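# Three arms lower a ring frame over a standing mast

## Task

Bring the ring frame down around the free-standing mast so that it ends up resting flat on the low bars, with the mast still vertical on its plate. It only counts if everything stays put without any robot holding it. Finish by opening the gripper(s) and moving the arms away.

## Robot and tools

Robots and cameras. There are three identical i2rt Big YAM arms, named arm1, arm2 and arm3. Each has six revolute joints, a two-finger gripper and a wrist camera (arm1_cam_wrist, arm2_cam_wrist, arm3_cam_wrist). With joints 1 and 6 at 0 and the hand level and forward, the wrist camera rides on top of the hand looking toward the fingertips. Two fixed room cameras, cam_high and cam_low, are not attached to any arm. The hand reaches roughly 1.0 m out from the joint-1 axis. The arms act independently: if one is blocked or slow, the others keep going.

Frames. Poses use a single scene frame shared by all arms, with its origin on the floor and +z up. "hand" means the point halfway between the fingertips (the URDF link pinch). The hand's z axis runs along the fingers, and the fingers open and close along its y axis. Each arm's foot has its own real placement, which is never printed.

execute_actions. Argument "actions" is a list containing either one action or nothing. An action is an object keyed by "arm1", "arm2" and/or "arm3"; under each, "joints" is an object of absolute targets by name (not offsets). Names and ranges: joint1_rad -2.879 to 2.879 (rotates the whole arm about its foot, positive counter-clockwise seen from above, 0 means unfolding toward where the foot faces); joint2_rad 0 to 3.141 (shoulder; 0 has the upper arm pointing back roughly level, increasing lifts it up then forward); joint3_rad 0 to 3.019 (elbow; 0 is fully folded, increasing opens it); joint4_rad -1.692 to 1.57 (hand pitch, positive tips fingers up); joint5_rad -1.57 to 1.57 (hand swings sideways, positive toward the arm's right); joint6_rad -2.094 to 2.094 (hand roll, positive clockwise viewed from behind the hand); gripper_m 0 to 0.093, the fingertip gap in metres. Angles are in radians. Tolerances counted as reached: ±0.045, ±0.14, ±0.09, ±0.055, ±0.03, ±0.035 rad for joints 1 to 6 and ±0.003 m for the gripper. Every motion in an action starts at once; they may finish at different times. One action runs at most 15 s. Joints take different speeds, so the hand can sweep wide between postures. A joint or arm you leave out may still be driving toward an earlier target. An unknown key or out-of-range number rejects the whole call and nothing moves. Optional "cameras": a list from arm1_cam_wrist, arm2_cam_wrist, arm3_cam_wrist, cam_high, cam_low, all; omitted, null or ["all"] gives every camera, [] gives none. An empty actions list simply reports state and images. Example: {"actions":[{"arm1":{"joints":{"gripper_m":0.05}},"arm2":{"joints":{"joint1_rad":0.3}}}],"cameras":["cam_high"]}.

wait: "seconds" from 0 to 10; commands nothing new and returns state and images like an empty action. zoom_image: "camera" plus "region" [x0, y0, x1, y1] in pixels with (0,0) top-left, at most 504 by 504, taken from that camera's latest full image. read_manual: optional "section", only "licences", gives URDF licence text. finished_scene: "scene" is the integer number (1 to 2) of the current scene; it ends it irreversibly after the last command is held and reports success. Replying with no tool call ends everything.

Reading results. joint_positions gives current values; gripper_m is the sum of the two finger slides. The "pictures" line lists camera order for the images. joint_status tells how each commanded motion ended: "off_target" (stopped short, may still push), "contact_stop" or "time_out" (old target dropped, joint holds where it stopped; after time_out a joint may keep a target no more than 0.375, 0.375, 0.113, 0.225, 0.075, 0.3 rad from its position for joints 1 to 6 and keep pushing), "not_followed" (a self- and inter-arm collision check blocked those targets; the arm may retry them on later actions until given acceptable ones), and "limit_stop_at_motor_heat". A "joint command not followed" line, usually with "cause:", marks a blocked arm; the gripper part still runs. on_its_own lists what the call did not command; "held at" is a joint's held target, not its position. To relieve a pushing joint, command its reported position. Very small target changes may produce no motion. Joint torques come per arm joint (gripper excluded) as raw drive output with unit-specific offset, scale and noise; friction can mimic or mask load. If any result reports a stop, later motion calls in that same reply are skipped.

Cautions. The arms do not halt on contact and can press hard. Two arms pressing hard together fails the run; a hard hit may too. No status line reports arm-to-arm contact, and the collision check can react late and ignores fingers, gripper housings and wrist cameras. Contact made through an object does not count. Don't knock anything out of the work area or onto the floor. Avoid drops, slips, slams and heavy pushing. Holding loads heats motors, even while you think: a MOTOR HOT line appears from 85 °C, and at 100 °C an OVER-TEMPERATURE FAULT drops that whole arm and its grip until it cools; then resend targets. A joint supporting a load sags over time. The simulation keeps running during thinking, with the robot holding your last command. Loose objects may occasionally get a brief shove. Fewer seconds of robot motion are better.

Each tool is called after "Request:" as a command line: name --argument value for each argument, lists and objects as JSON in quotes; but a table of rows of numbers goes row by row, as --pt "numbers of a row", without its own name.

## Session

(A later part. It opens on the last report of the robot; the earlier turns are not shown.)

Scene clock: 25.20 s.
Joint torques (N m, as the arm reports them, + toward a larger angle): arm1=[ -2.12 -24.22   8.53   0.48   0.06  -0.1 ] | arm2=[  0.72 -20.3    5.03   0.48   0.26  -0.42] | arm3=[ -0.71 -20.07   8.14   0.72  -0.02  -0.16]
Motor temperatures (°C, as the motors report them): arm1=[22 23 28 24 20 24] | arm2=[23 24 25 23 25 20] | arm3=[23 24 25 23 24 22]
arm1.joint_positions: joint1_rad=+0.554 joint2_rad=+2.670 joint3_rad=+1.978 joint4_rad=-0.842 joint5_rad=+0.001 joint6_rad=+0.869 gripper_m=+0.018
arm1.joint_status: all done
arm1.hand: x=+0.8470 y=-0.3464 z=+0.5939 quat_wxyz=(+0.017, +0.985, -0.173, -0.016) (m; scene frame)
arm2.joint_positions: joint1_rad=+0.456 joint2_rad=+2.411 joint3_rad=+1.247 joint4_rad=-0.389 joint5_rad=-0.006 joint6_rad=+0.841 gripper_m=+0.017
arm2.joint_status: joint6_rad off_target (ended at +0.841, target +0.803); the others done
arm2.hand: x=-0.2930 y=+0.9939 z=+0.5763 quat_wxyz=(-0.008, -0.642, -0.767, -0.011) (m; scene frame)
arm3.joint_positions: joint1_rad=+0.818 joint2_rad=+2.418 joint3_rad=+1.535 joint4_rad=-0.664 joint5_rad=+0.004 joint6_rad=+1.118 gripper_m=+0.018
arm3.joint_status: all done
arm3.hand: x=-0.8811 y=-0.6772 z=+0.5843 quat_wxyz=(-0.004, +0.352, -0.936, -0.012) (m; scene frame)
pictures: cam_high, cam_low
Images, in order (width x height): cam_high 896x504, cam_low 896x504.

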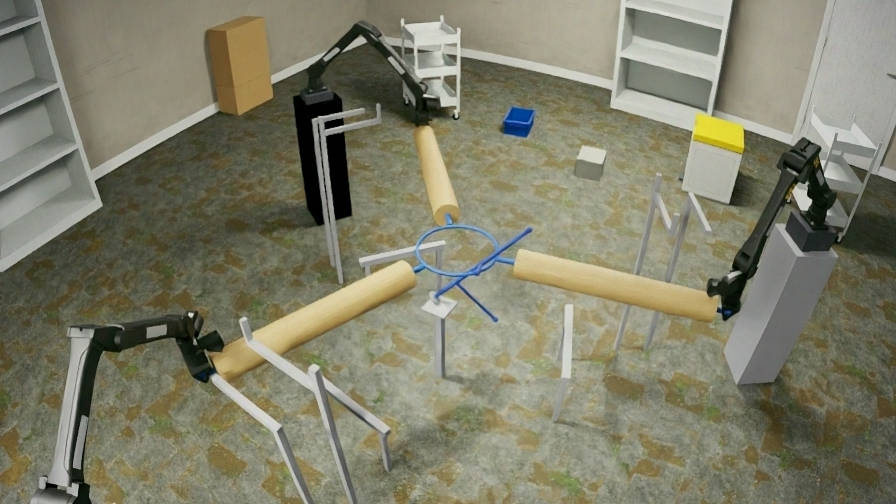

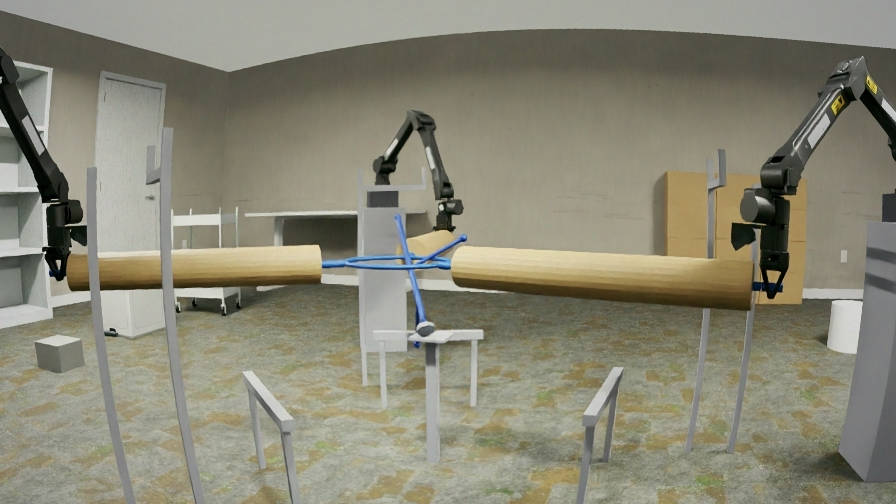

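Request:
execute_actions --actions '[{"arm1":{"joints":{"joint1_rad":0.6,"joint2_rad":2.58,"joint3_rad":1.895,"joint4_rad":-0.81,"joint6_rad":0.91}},"arm2":{"joints":{"joint1_rad":0.435,"joint2_rad":2.38,"joint3_rad":1.385,"joint4_rad":-0.49,"joint6_rad":0.81}},"arm3":{"joints":{"joint1_rad":0.76,"joint2_rad":2.33,"joint3_rad":1.445,"joint4_rad":-0.615,"joint6_rad":1.05}}}]' --cameras '["cam_high"]'

Request:
zoom_image --camera "cam_high" --region '[380, 180, 550, 340]'

Scene clock: 26.70 s.
Joint torques (N m, as the arm reports them, + toward a larger angle): arm1=[ -2.1  -27.19   7.58   0.4   -0.32   0.14] | arm2=[  1.01 -20.54   6.66   0.51   0.45  -0.2 ] | arm3=[ -0.34 -19.81   7.76   0.84   0.03  -0.02]
Motor temperatures (°C, as the motors report them): arm1=[22 23 28 24 20 24] | arm2=[23 24 25 23 25 20] | arm3=[23 24 25 23 24 22]
arm1.joint_positions: joint1_rad=+0.602 joint2_rad=+2.648 joint3_rad=+1.889 joint4_rad=-0.811 joint5_rad=+0.010 joint6_rad=+0.912 gripper_m=+0.018
arm1.joint_status: all done
arm1.hand: x=+0.8872 y=-0.3589 z=+0.5827 quat_wxyz=(+0.002, +0.985, -0.171, -0.006) (m; scene frame)
arm2.joint_positions: joint1_rad=+0.451 joint2_rad=+2.411 joint3_rad=+1.351 joint4_rad=-0.487 joint5_rad=-0.012 joint6_rad=+0.829 gripper_m=+0.017
arm2.joint_status: all done
arm2.hand: x=-0.2626 y=+0.9729 z=+0.5939 quat_wxyz=(-0.011, -0.639, -0.769, -0.015) (m; scene frame)
arm3.joint_positions: joint1_rad=+0.759 joint2_rad=+2.376 joint3_rad=+1.430 joint4_rad=-0.628 joint5_rad=+0.004 joint6_rad=+1.052 gripper_m=+0.018
arm3.joint_status: all done
arm3.hand: x=-0.8391 y=-0.7033 z=+0.5829 quat_wxyz=(-0.003, +0.355, -0.935, +0.003) (m; scene frame)
pictures: cam_high
Images, in order (width x height): cam_high 896x504.

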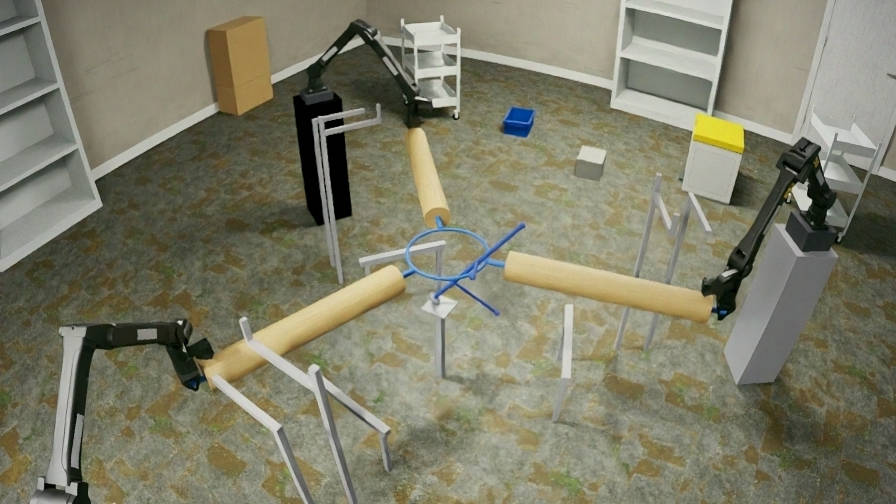

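Region (380, 180, 550, 340) of cam_high's 896x504 image, scaled by 2.965, with more detail than that image has; it fills the top 474 rows of this view, and the rest is white.

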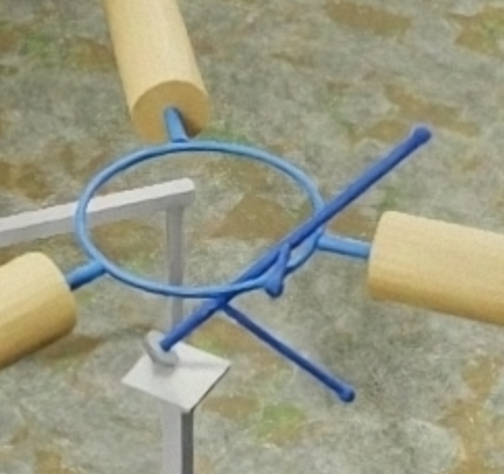

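Request:
execute_actions --actions '[{"arm1":{"joints":{"joint1_rad":0.645,"joint2_rad":2.495,"joint3_rad":1.80,"joint4_rad":-0.79,"joint6_rad":0.95}},"arm2":{"joints":{"joint1_rad":0.42,"joint2_rad":2.40,"joint3_rad":1.48,"joint4_rad":-0.585,"joint6_rad":0.79}},"arm3":{"joints":{"joint1_rad":0.715,"joint2_rad":2.25,"joint3_rad":1.335,"joint4_rad":-0.585,"joint6_rad":1.0}}}]' --cameras '["cam_high","cam_low"]'

Request:
zoom_image --camera "cam_high" --region '[380, 180, 550, 340]'

Request:
zoom_image --camera "cam_low" --region '[340, 170, 520, 350]'

Scene clock: 27.80 s.
Joint torques (N m, as the arm reports them, + toward a larger angle): arm1=[ -1.32 -26.01   7.72   0.61  -0.19   0.12] | arm2=[  0.53 -21.36   7.05   0.07   0.33  -0.3 ] | arm3=[ -0.42 -18.84   7.77   0.88   0.01  -0.04]
Motor temperatures (°C, as the motors report them): arm1=[22 23 28 24 20 24] | arm2=[23 24 25 23 25 20] | arm3=[23 24 25 23 24 22]
arm1.joint_positions: joint1_rad=+0.645 joint2_rad=+2.557 joint3_rad=+1.791 joint4_rad=-0.790 joint5_rad=+0.007 joint6_rad=+0.954 gripper_m=+0.018
arm1.joint_status: all done
arm1.hand: x=+0.9123 y=-0.3762 z=+0.6134 quat_wxyz=(+0.008, +0.985, -0.170, -0.010) (m; scene frame)
arm2.joint_positions: joint1_rad=+0.443 joint2_rad=+2.425 joint3_rad=+1.447 joint4_rad=-0.573 joint5_rad=-0.008 joint6_rad=+0.819 gripper_m=+0.017
arm2.joint_status: all done
arm2.hand: x=-0.2409 y=+0.9533 z=+0.6060 quat_wxyz=(-0.009, -0.638, -0.770, -0.012) (m; scene frame)
arm3.joint_positions: joint1_rad=+0.719 joint2_rad=+2.287 joint3_rad=+1.319 joint4_rad=-0.602 joint5_rad=+0.003 joint6_rad=+1.010 gripper_m=+0.018
arm3.joint_status: all done
arm3.hand: x=-0.8132 y=-0.7242 z=+0.6062 quat_wxyz=(-0.003, +0.356, -0.935, -0.001) (m; scene frame)
pictures: cam_high, cam_low
Images, in order (width x height): cam_high 896x504, cam_low 896x504.

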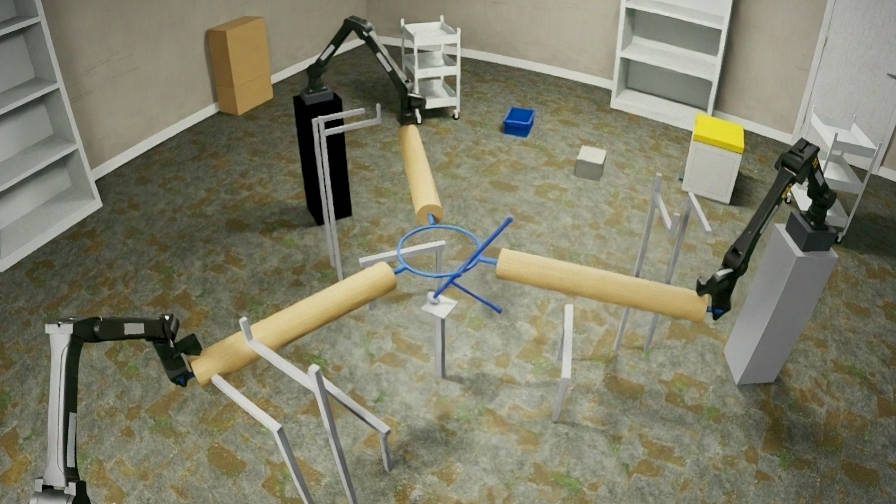

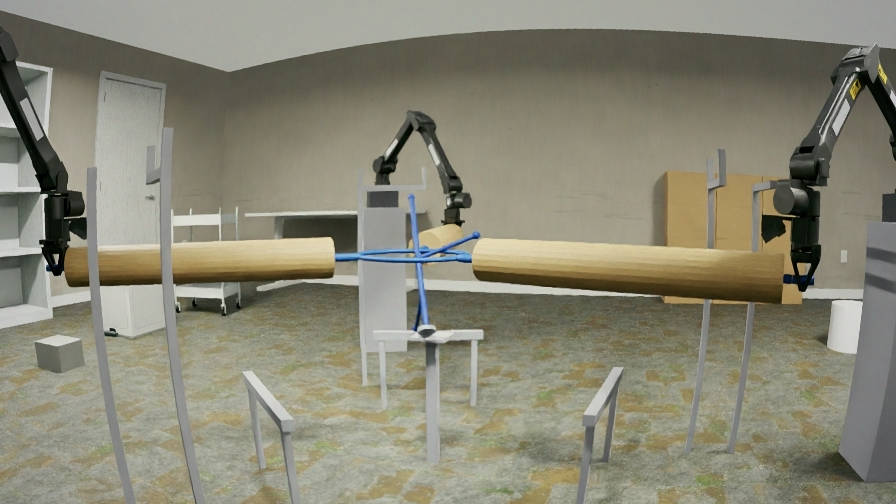

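Region (380, 180, 550, 340) of cam_high's 896x504 image, scaled by 2.965, with more detail than that image has; it fills the top 474 rows of this view, and the rest is white.

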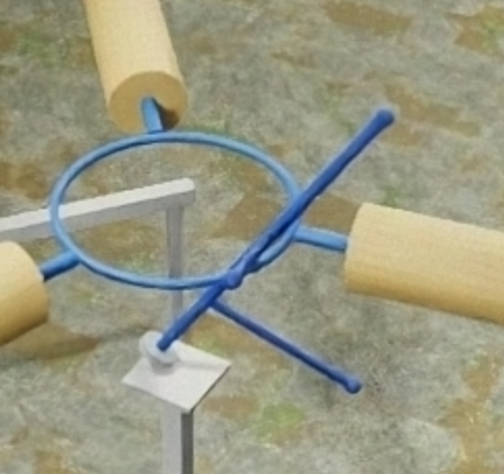

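Region (340, 170, 520, 350) of cam_low's 896x504 image, scaled by 2.800, with more detail than that image has.

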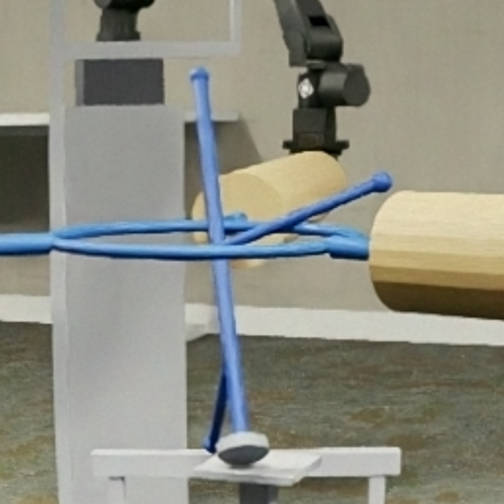

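Request:
execute_actions --actions '[{"arm1":{"joints":{"joint1_rad":0.715,"joint2_rad":2.53,"joint3_rad":1.85,"joint4_rad":-0.825,"joint6_rad":1.02}},"arm2":{"joints":{"joint1_rad":0.378,"joint2_rad":2.465,"joint3_rad":1.64,"joint4_rad":-0.695,"joint6_rad":0.745}},"arm3":{"joints":{"joint1_rad":0.68,"joint2_rad":2.185,"joint3_rad":1.178,"joint4_rad":-0.495,"joint6_rad":0.963}}}]' --cameras '["cam_high","cam_low"]'

Request:
zoom_image --camera "cam_high" --region '[360, 180, 530, 340]'

Request:
zoom_image --camera "cam_low" --region '[340, 160, 530, 350]'

Scene clock: 29.07 s.
Joint torques (N m, as the arm reports them, + toward a larger angle): arm1=[ -0.78 -23.44  11.18  -0.18  -0.24   0.19] | arm2=[  0.3  -22.8    7.87  -0.1    0.34  -0.24] | arm3=[  0.35 -17.67   7.3    1.18  -0.19  -0.02]
Motor temperatures (°C, as the motors report them): arm1=[22 23 28 24 20 24] | arm2=[23 24 25 23 25 20] | arm3=[23 25 24 23 24 22]
arm1.joint_positions: joint1_rad=+0.710 joint2_rad=+2.557 joint3_rad=+1.797 joint4_rad=-0.811 joint5_rad=+0.009 joint6_rad=+1.013 gripper_m=+0.018
arm1.joint_status: all done
arm1.hand: x=+0.9391 y=-0.4085 z=+0.6152 quat_wxyz=(+0.002, +0.986, -0.168, -0.005) (m; scene frame)
arm2.joint_positions: joint1_rad=+0.397 joint2_rad=+2.488 joint3_rad=+1.603 joint4_rad=-0.682 joint5_rad=-0.009 joint6_rad=+0.768 gripper_m=+0.017
arm2.joint_status: all done
arm2.hand: x=-0.2256 y=+0.9107 z=+0.6057 quat_wxyz=(-0.002, -0.636, -0.771, -0.012) (m; scene frame)
arm3.joint_positions: joint1_rad=+0.677 joint2_rad=+2.226 joint3_rad=+1.159 joint4_rad=-0.516 joint5_rad=+0.008 joint6_rad=+0.963 gripper_m=+0.018
arm3.joint_status: all done
arm3.hand: x=-0.7838 y=-0.7716 z=+0.6040 quat_wxyz=(-0.003, +0.358, -0.934, +0.007) (m; scene frame)
pictures: cam_high, cam_low
Images, in order (width x height): cam_high 896x504, cam_low 896x504.

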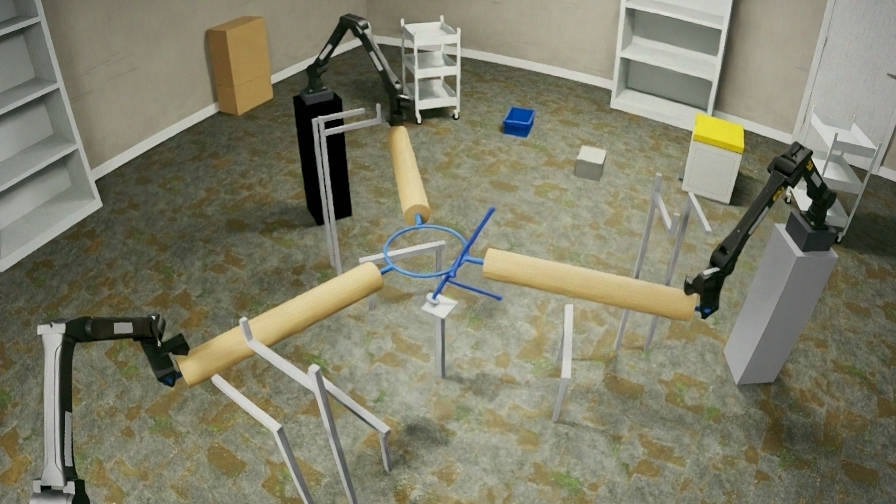

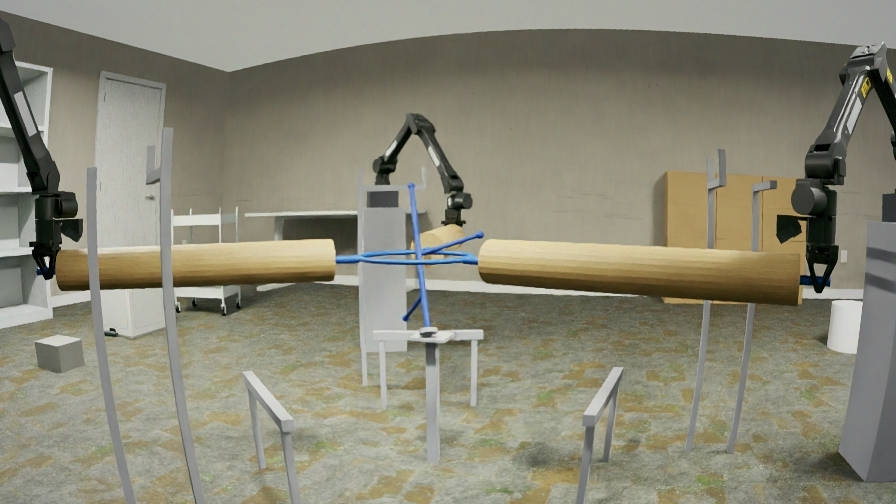

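Region (360, 180, 530, 340) of cam_high's 896x504 image, scaled by 2.965, with more detail than that image has; it fills the top 474 rows of this view, and the rest is white.

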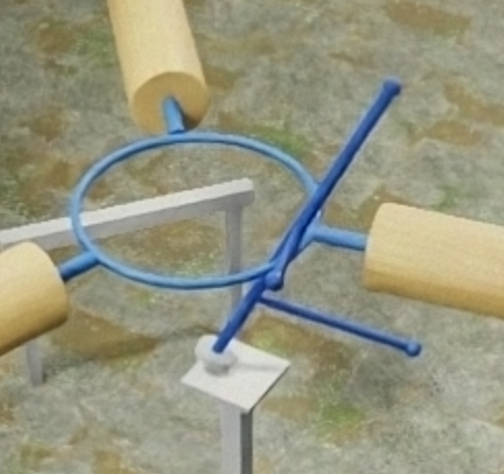

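Region (340, 160, 530, 350) of cam_low's 896x504 image, scaled by 2.653, with more detail than that image has.

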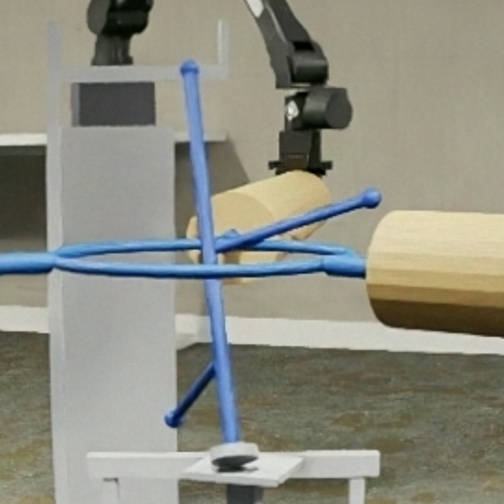

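Request:
execute_actions --actions '[{"arm1":{"joints":{"joint1_rad":0.795,"joint2_rad":2.54,"joint3_rad":1.865,"joint4_rad":-0.83,"joint6_rad":1.10}},"arm2":{"joints":{"joint1_rad":0.358,"joint2_rad":2.555,"joint3_rad":1.855,"joint4_rad":-0.818,"joint6_rad":0.725}},"arm3":{"joints":{"joint1_rad":0.622,"joint2_rad":2.133,"joint3_rad":1.048,"joint4_rad":-0.412,"joint6_rad":0.903}}}]' --cameras '["cam_high","cam_low"]'

Request:
zoom_image --camera "cam_high" --region '[350, 180, 520, 340]'

Request:
zoom_image --camera "cam_low" --region '[340, 160, 530, 350]'

Scene clock: 30.37 s.
Joint torques (N m, as the arm reports them, + toward a larger angle): arm1=[ -0.89 -22.79  11.79  -0.03  -0.33   0.22] | arm2=[  0.35 -23.94   9.12   0.01   0.34  -0.26] | arm3=[  0.01 -15.74   6.81   1.35  -0.12  -0.03]
Motor temperatures (°C, as the motors report them): arm1=[22 23 28 24 20 24] | arm2=[23 24 25 23 25 20] | arm3=[23 25 24 23 24 22]
arm1.joint_positions: joint1_rad=+0.786 joint2_rad=+2.557 joint3_rad=+1.806 joint4_rad=-0.821 joint5_rad=+0.011 joint6_rad=+1.090 gripper_m=+0.018
arm1.joint_status: all done
arm1.hand: x=+0.9699 y=-0.4474 z=+0.6178 quat_wxyz=(+0.001, +0.986, -0.168, -0.006) (m; scene frame)
arm2.joint_positions: joint1_rad=+0.379 joint2_rad=+2.576 joint3_rad=+1.813 joint4_rad=-0.804 joint5_rad=-0.009 joint6_rad=+0.750 gripper_m=+0.017
arm2.joint_status: all done
arm2.hand: x=-0.1926 y=+0.8733 z=+0.6068 quat_wxyz=(-0.002, -0.636, -0.771, -0.012) (m; scene frame)
arm3.joint_positions: joint1_rad=+0.619 joint2_rad=+2.169 joint3_rad=+1.028 joint4_rad=-0.438 joint5_rad=+0.006 joint6_rad=+0.906 gripper_m=+0.018
arm3.joint_status: all done
arm3.hand: x=-0.7532 y=-0.8083 z=+0.6071 quat_wxyz=(-0.003, +0.358, -0.934, +0.005) (m; scene frame)
pictures: cam_high, cam_low
Images, in order (width x height): cam_high 896x504, cam_low 896x504.

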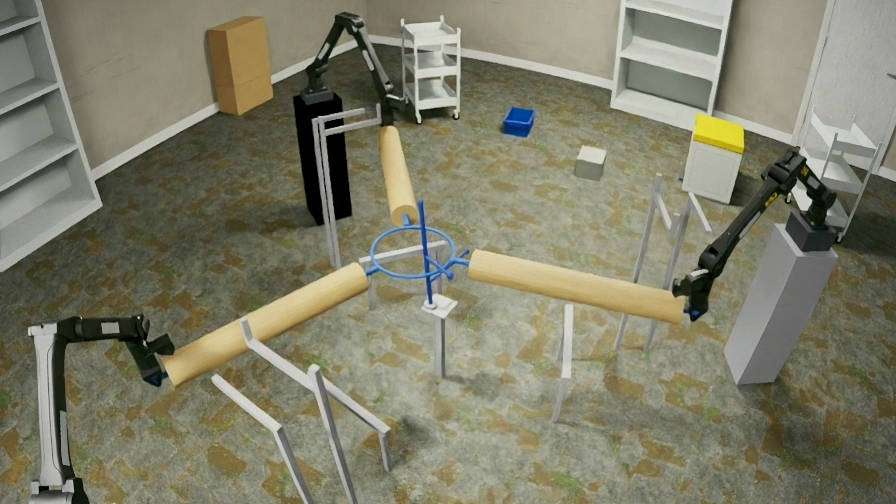

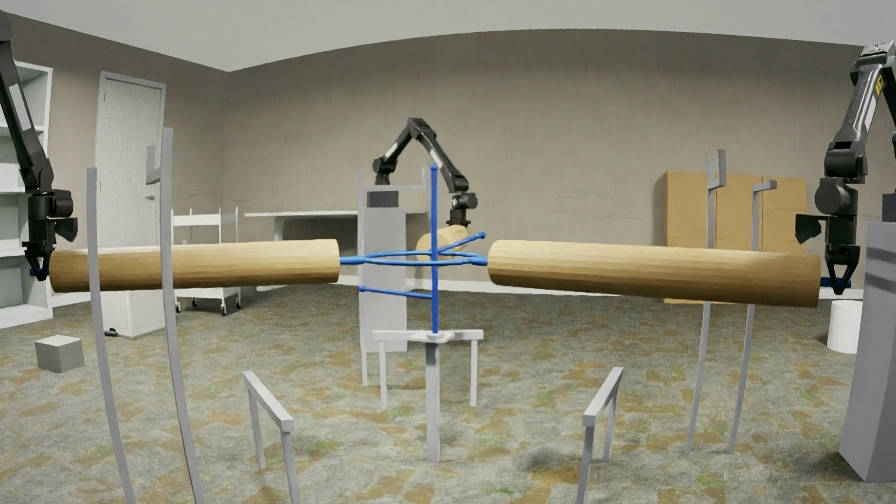

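Region (350, 180, 520, 340) of cam_high's 896x504 image, scaled by 2.965, with more detail than that image has; it fills the top 474 rows of this view, and the rest is white.

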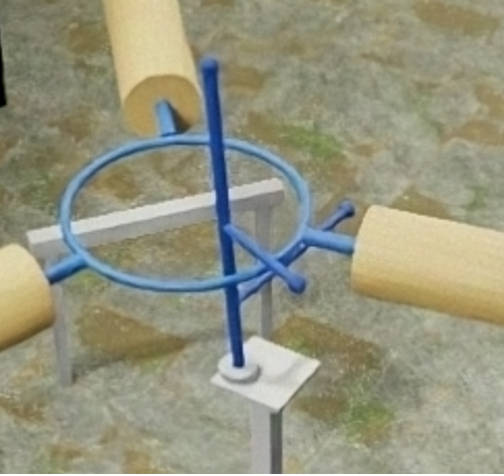

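Region (340, 160, 530, 350) of cam_low's 896x504 image, scaled by 2.653, with more detail than that image has.

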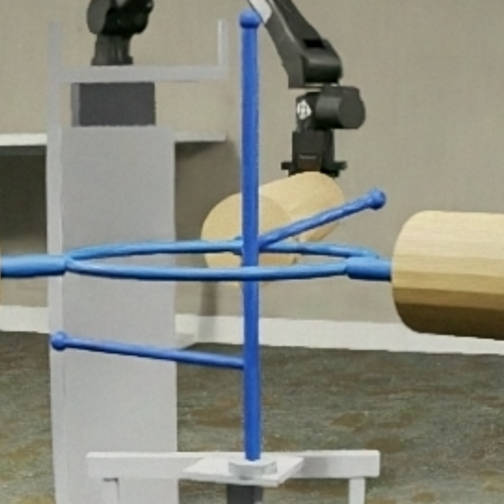

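Request:
wait --seconds 2

Request:
zoom_image --camera "cam_high" --region '[350, 180, 520, 340]'

Request:
zoom_image --camera "cam_low" --region '[340, 160, 530, 350]'

Scene clock: 32.47 s.
Joint torques (N m, as the arm reports them, + toward a larger angle): arm1=[ -1.01 -22.87  11.6    0.09  -0.41   0.27] | arm2=[  0.49 -23.94   9.09  -0.06   0.35  -0.27] | arm3=[  0.2  -16.74   6.56   1.19  -0.09  -0.03]
Motor temperatures (°C, as the motors report them): arm1=[22 23 28 24 20 24] | arm2=[23 24 26 23 25 20] | arm3=[23 25 24 23 24 22]
arm1.joint_positions: joint1_rad=+0.786 joint2_rad=+2.557 joint3_rad=+1.806 joint4_rad=-0.821 joint5_rad=+0.011 joint6_rad=+1.090 gripper_m=+0.018
arm1.joint_status: all done
arm1.hand: x=+0.9699 y=-0.4474 z=+0.6178 quat_wxyz=(+0.001, +0.986, -0.168, -0.006) (m; scene frame)
arm2.joint_positions: joint1_rad=+0.379 joint2_rad=+2.576 joint3_rad=+1.813 joint4_rad=-0.804 joint5_rad=-0.009 joint6_rad=+0.750 gripper_m=+0.017
arm2.joint_status: all done
arm2.hand: x=-0.1926 y=+0.8733 z=+0.6068 quat_wxyz=(-0.002, -0.636, -0.771, -0.012) (m; scene frame)
arm3.joint_positions: joint1_rad=+0.619 joint2_rad=+2.169 joint3_rad=+1.028 joint4_rad=-0.438 joint5_rad=+0.006 joint6_rad=+0.906 gripper_m=+0.018
arm3.joint_status: all done
arm3.hand: x=-0.7532 y=-0.8083 z=+0.6071 quat_wxyz=(-0.003, +0.358, -0.934, +0.005) (m; scene frame)
wait: 2.00 s; at rest by 0.17 s
pictures: arm1_cam_wrist, arm2_cam_wrist, arm3_cam_wrist, cam_high, cam_low
Images, in order (width x height): arm1_cam_wrist 504x504, arm2_cam_wrist 504x504, arm3_cam_wrist 504x504, cam_high 896x504, cam_low 896x504.

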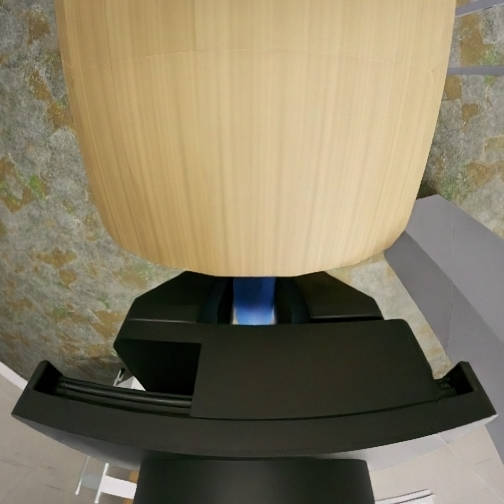

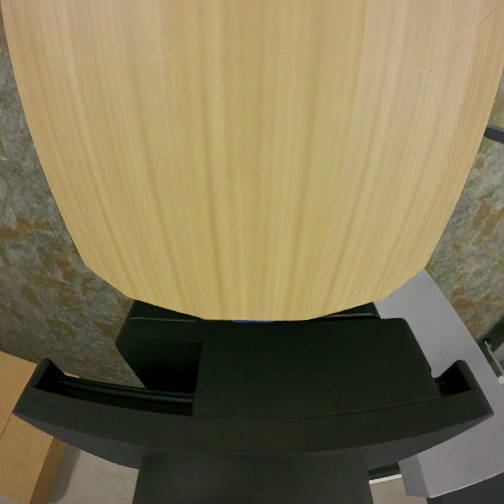

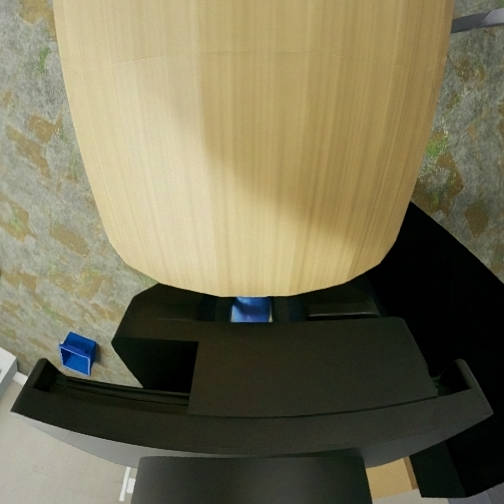

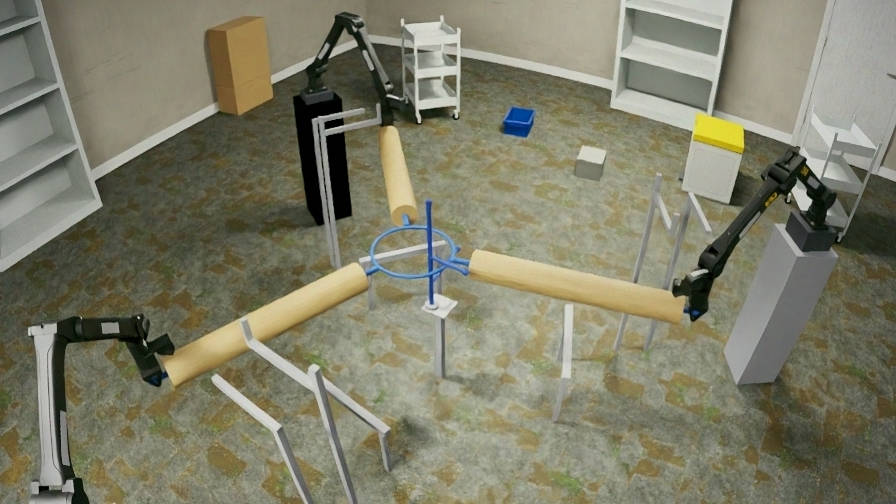

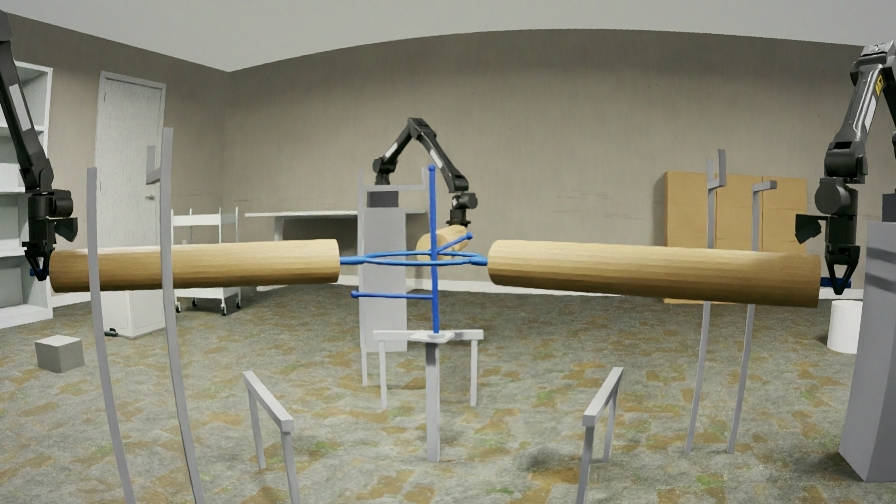

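Region (350, 180, 520, 340) of cam_high's 896x504 image, scaled by 2.965, with more detail than that image has; it fills the top 474 rows of this view, and the rest is white.

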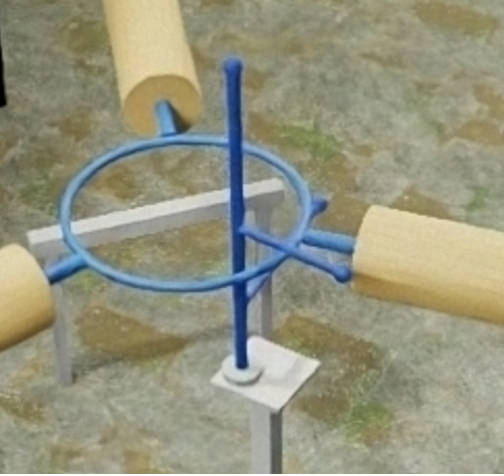

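Region (340, 160, 530, 350) of cam_low's 896x504 image, scaled by 2.653, with more detail than that image has.

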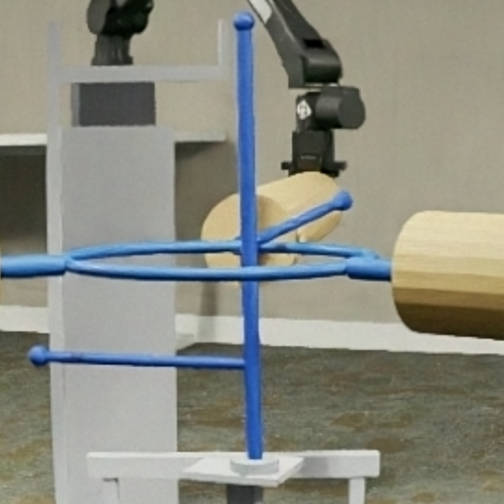

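Request:
wait --seconds 3

Request:
zoom_image --camera "cam_high" --region '[350, 180, 520, 340]'

Request:
zoom_image --camera "cam_low" --region '[340, 160, 530, 350]'

Scene clock: 35.60 s.
Joint torques (N m, as the arm reports them, + toward a larger angle): arm1=[ -1.   -22.79  11.72   0.03  -0.37   0.28] | arm2=[  0.51 -23.94   9.08  -0.05   0.35  -0.26] | arm3=[  0.2  -16.08   6.77   1.32  -0.11  -0.01]
Motor temperatures (°C, as the motors report them): arm1=[22 23 28 24 20 24] | arm2=[23 24 26 23 25 20] | arm3=[23 25 24 23 24 22]
arm1.joint_positions: joint1_rad=+0.786 joint2_rad=+2.557 joint3_rad=+1.806 joint4_rad=-0.821 joint5_rad=+0.011 joint6_rad=+1.090 gripper_m=+0.018
arm1.joint_status: all done
arm1.hand: x=+0.9699 y=-0.4474 z=+0.6178 quat_wxyz=(+0.001, +0.986, -0.168, -0.006) (m; scene frame)
arm2.joint_positions: joint1_rad=+0.379 joint2_rad=+2.576 joint3_rad=+1.813 joint4_rad=-0.804 joint5_rad=-0.009 joint6_rad=+0.750 gripper_m=+0.017
arm2.joint_status: all done
arm2.hand: x=-0.1926 y=+0.8733 z=+0.6068 quat_wxyz=(-0.002, -0.636, -0.771, -0.012) (m; scene frame)
arm3.joint_positions: joint1_rad=+0.619 joint2_rad=+2.169 joint3_rad=+1.028 joint4_rad=-0.438 joint5_rad=+0.006 joint6_rad=+0.906 gripper_m=+0.018
arm3.joint_status: all done
arm3.hand: x=-0.7532 y=-0.8083 z=+0.6071 quat_wxyz=(-0.003, +0.358, -0.934, +0.005) (m; scene frame)
wait: 3.00 s; at rest by 0.13 s
pictures: arm1_cam_wrist, arm2_cam_wrist, arm3_cam_wrist, cam_high, cam_low
Images, in order (width x height): arm1_cam_wrist 504x504, arm2_cam_wrist 504x504, arm3_cam_wrist 504x504, cam_high 896x504, cam_low 896x504.

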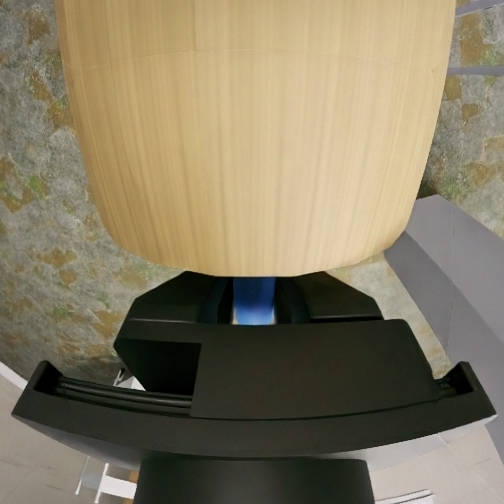

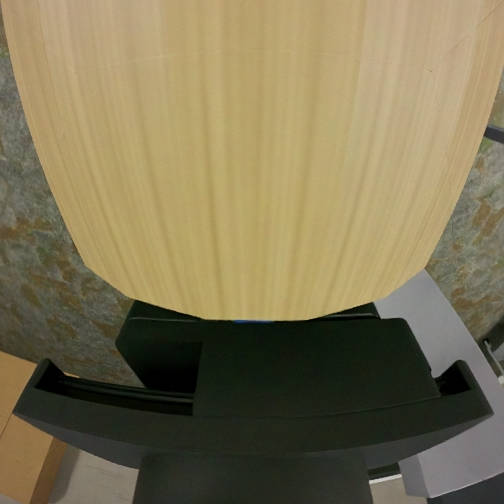

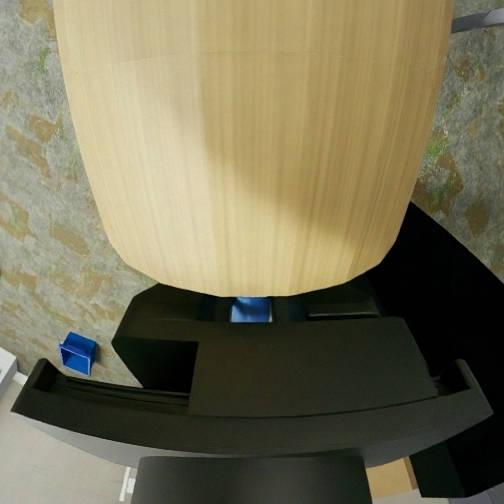

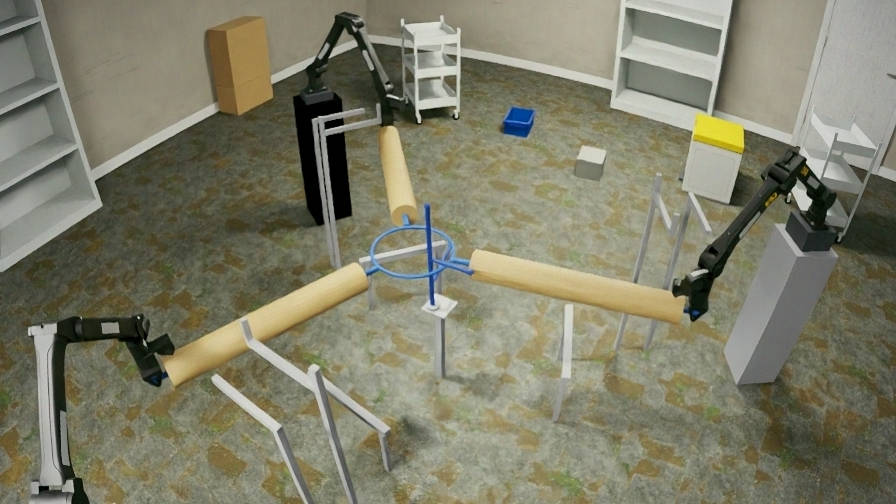

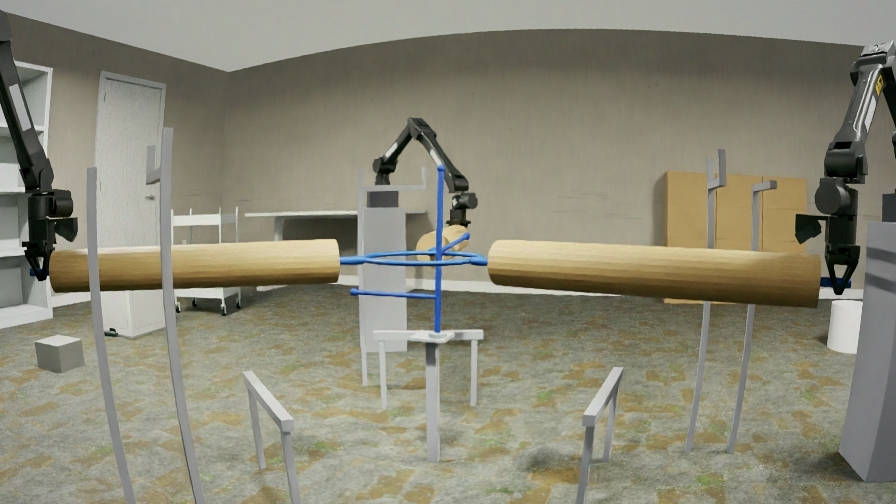

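Region (350, 180, 520, 340) of cam_high's 896x504 image, scaled by 2.965, with more detail than that image has; it fills the top 474 rows of this view, and the rest is white.

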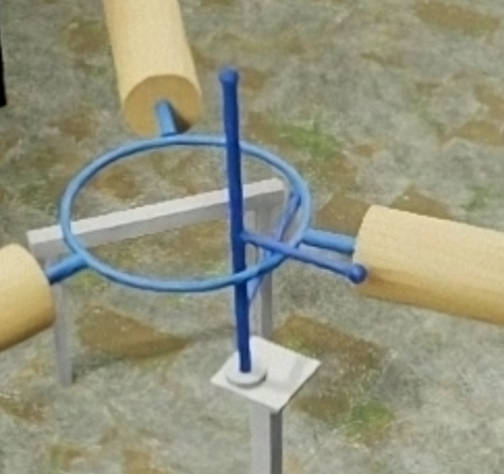

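Region (340, 160, 530, 350) of cam_low's 896x504 image, scaled by 2.653, with more detail than that image has.

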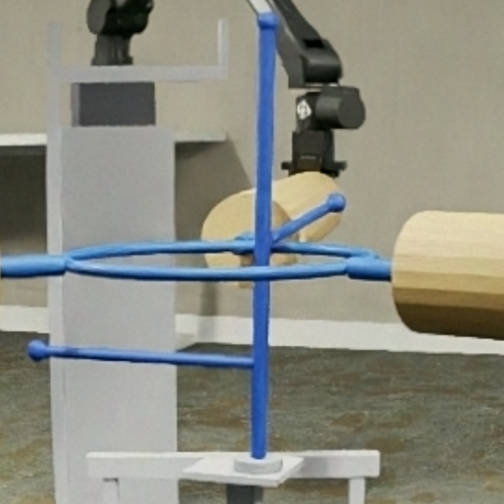

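Request:
wait --seconds 6

Request:
zoom_image --camera "cam_high" --region '[350, 180, 520, 340]'

Request:
zoom_image --camera "cam_low" --region '[340, 160, 530, 350]'

Scene clock: 41.70 s.
Joint torques (N m, as the arm reports them, + toward a larger angle): arm1=[ -0.9  -23.23  11.73   0.05  -0.34   0.27] | arm2=[  0.53 -23.91   9.09  -0.08   0.35  -0.26] | arm3=[ -0.66 -15.85   6.67   1.5   -0.13  -0.07]
Motor temperatures (°C, as the motors report them): arm1=[22 24 29 24 20 24] | arm2=[23 25 26 23 25 20] | arm3=[23 25 24 23 24 22]
arm1.joint_positions: joint1_rad=+0.786 joint2_rad=+2.557 joint3_rad=+1.806 joint4_rad=-0.821 joint5_rad=+0.011 joint6_rad=+1.090 gripper_m=+0.018
arm1.joint_status: all done
arm1.hand: x=+0.9699 y=-0.4474 z=+0.6178 quat_wxyz=(+0.001, +0.986, -0.168, -0.006) (m; scene frame)
arm2.joint_positions: joint1_rad=+0.379 joint2_rad=+2.576 joint3_rad=+1.813 joint4_rad=-0.804 joint5_rad=-0.009 joint6_rad=+0.750 gripper_m=+0.017
arm2.joint_status: all done
arm2.hand: x=-0.1926 y=+0.8733 z=+0.6068 quat_wxyz=(-0.002, -0.636, -0.771, -0.012) (m; scene frame)
arm3.joint_positions: joint1_rad=+0.619 joint2_rad=+2.169 joint3_rad=+1.028 joint4_rad=-0.438 joint5_rad=+0.006 joint6_rad=+0.906 gripper_m=+0.018
arm3.joint_status: all done
arm3.hand: x=-0.7532 y=-0.8083 z=+0.6071 quat_wxyz=(-0.003, +0.358, -0.934, +0.005) (m; scene frame)
wait: 6.00 s; at rest by 0.17 s
pictures: arm1_cam_wrist, arm2_cam_wrist, arm3_cam_wrist, cam_high, cam_low
Images, in order (width x height): arm1_cam_wrist 504x504, arm2_cam_wrist 504x504, arm3_cam_wrist 504x504, cam_high 896x504, cam_low 896x504.

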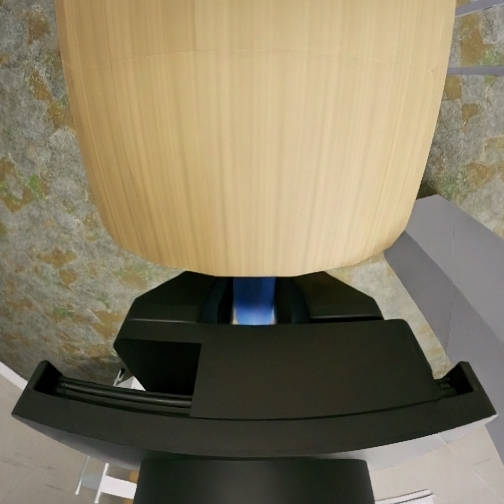

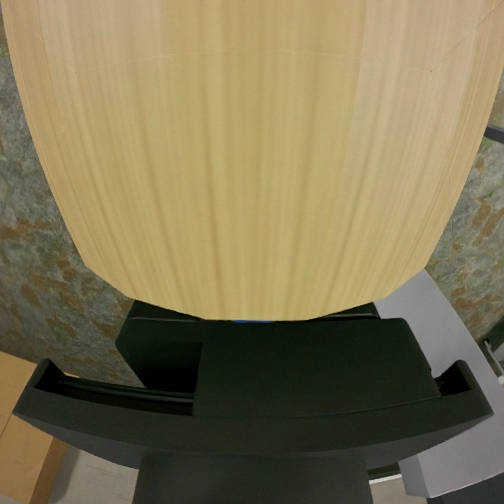

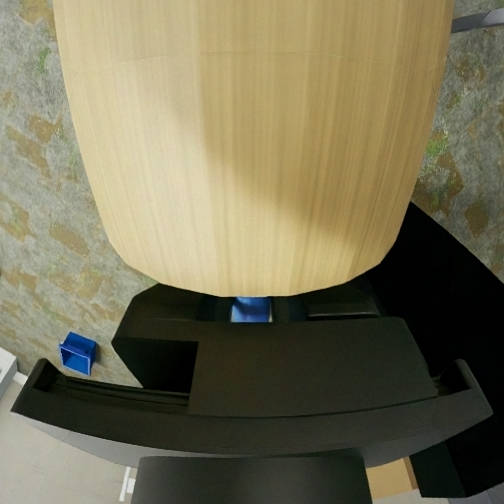

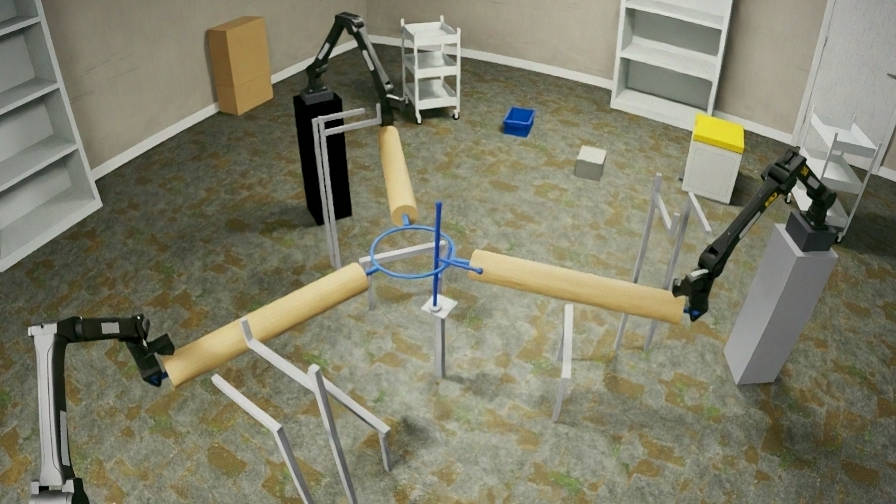

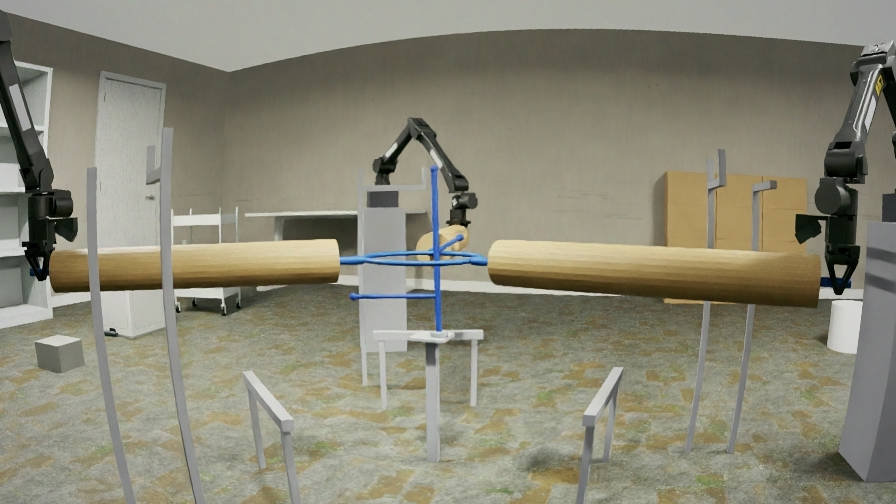

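Region (350, 180, 520, 340) of cam_high's 896x504 image, scaled by 2.965, with more detail than that image has; it fills the top 474 rows of this view, and the rest is white.

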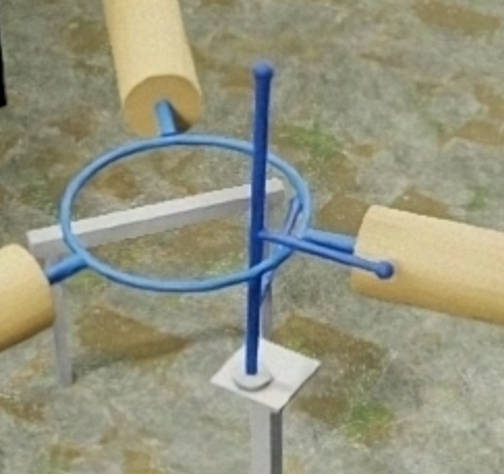

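Region (340, 160, 530, 350) of cam_low's 896x504 image, scaled by 2.653, with more detail than that image has.

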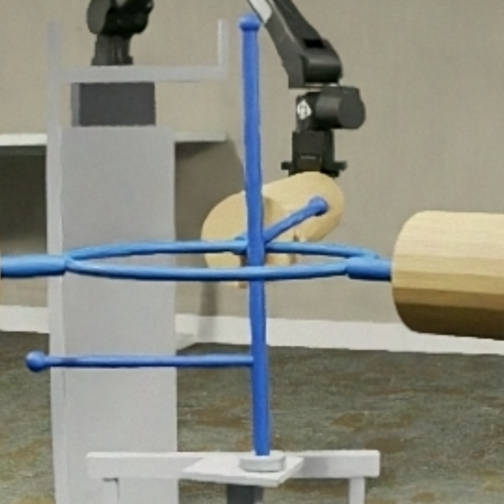

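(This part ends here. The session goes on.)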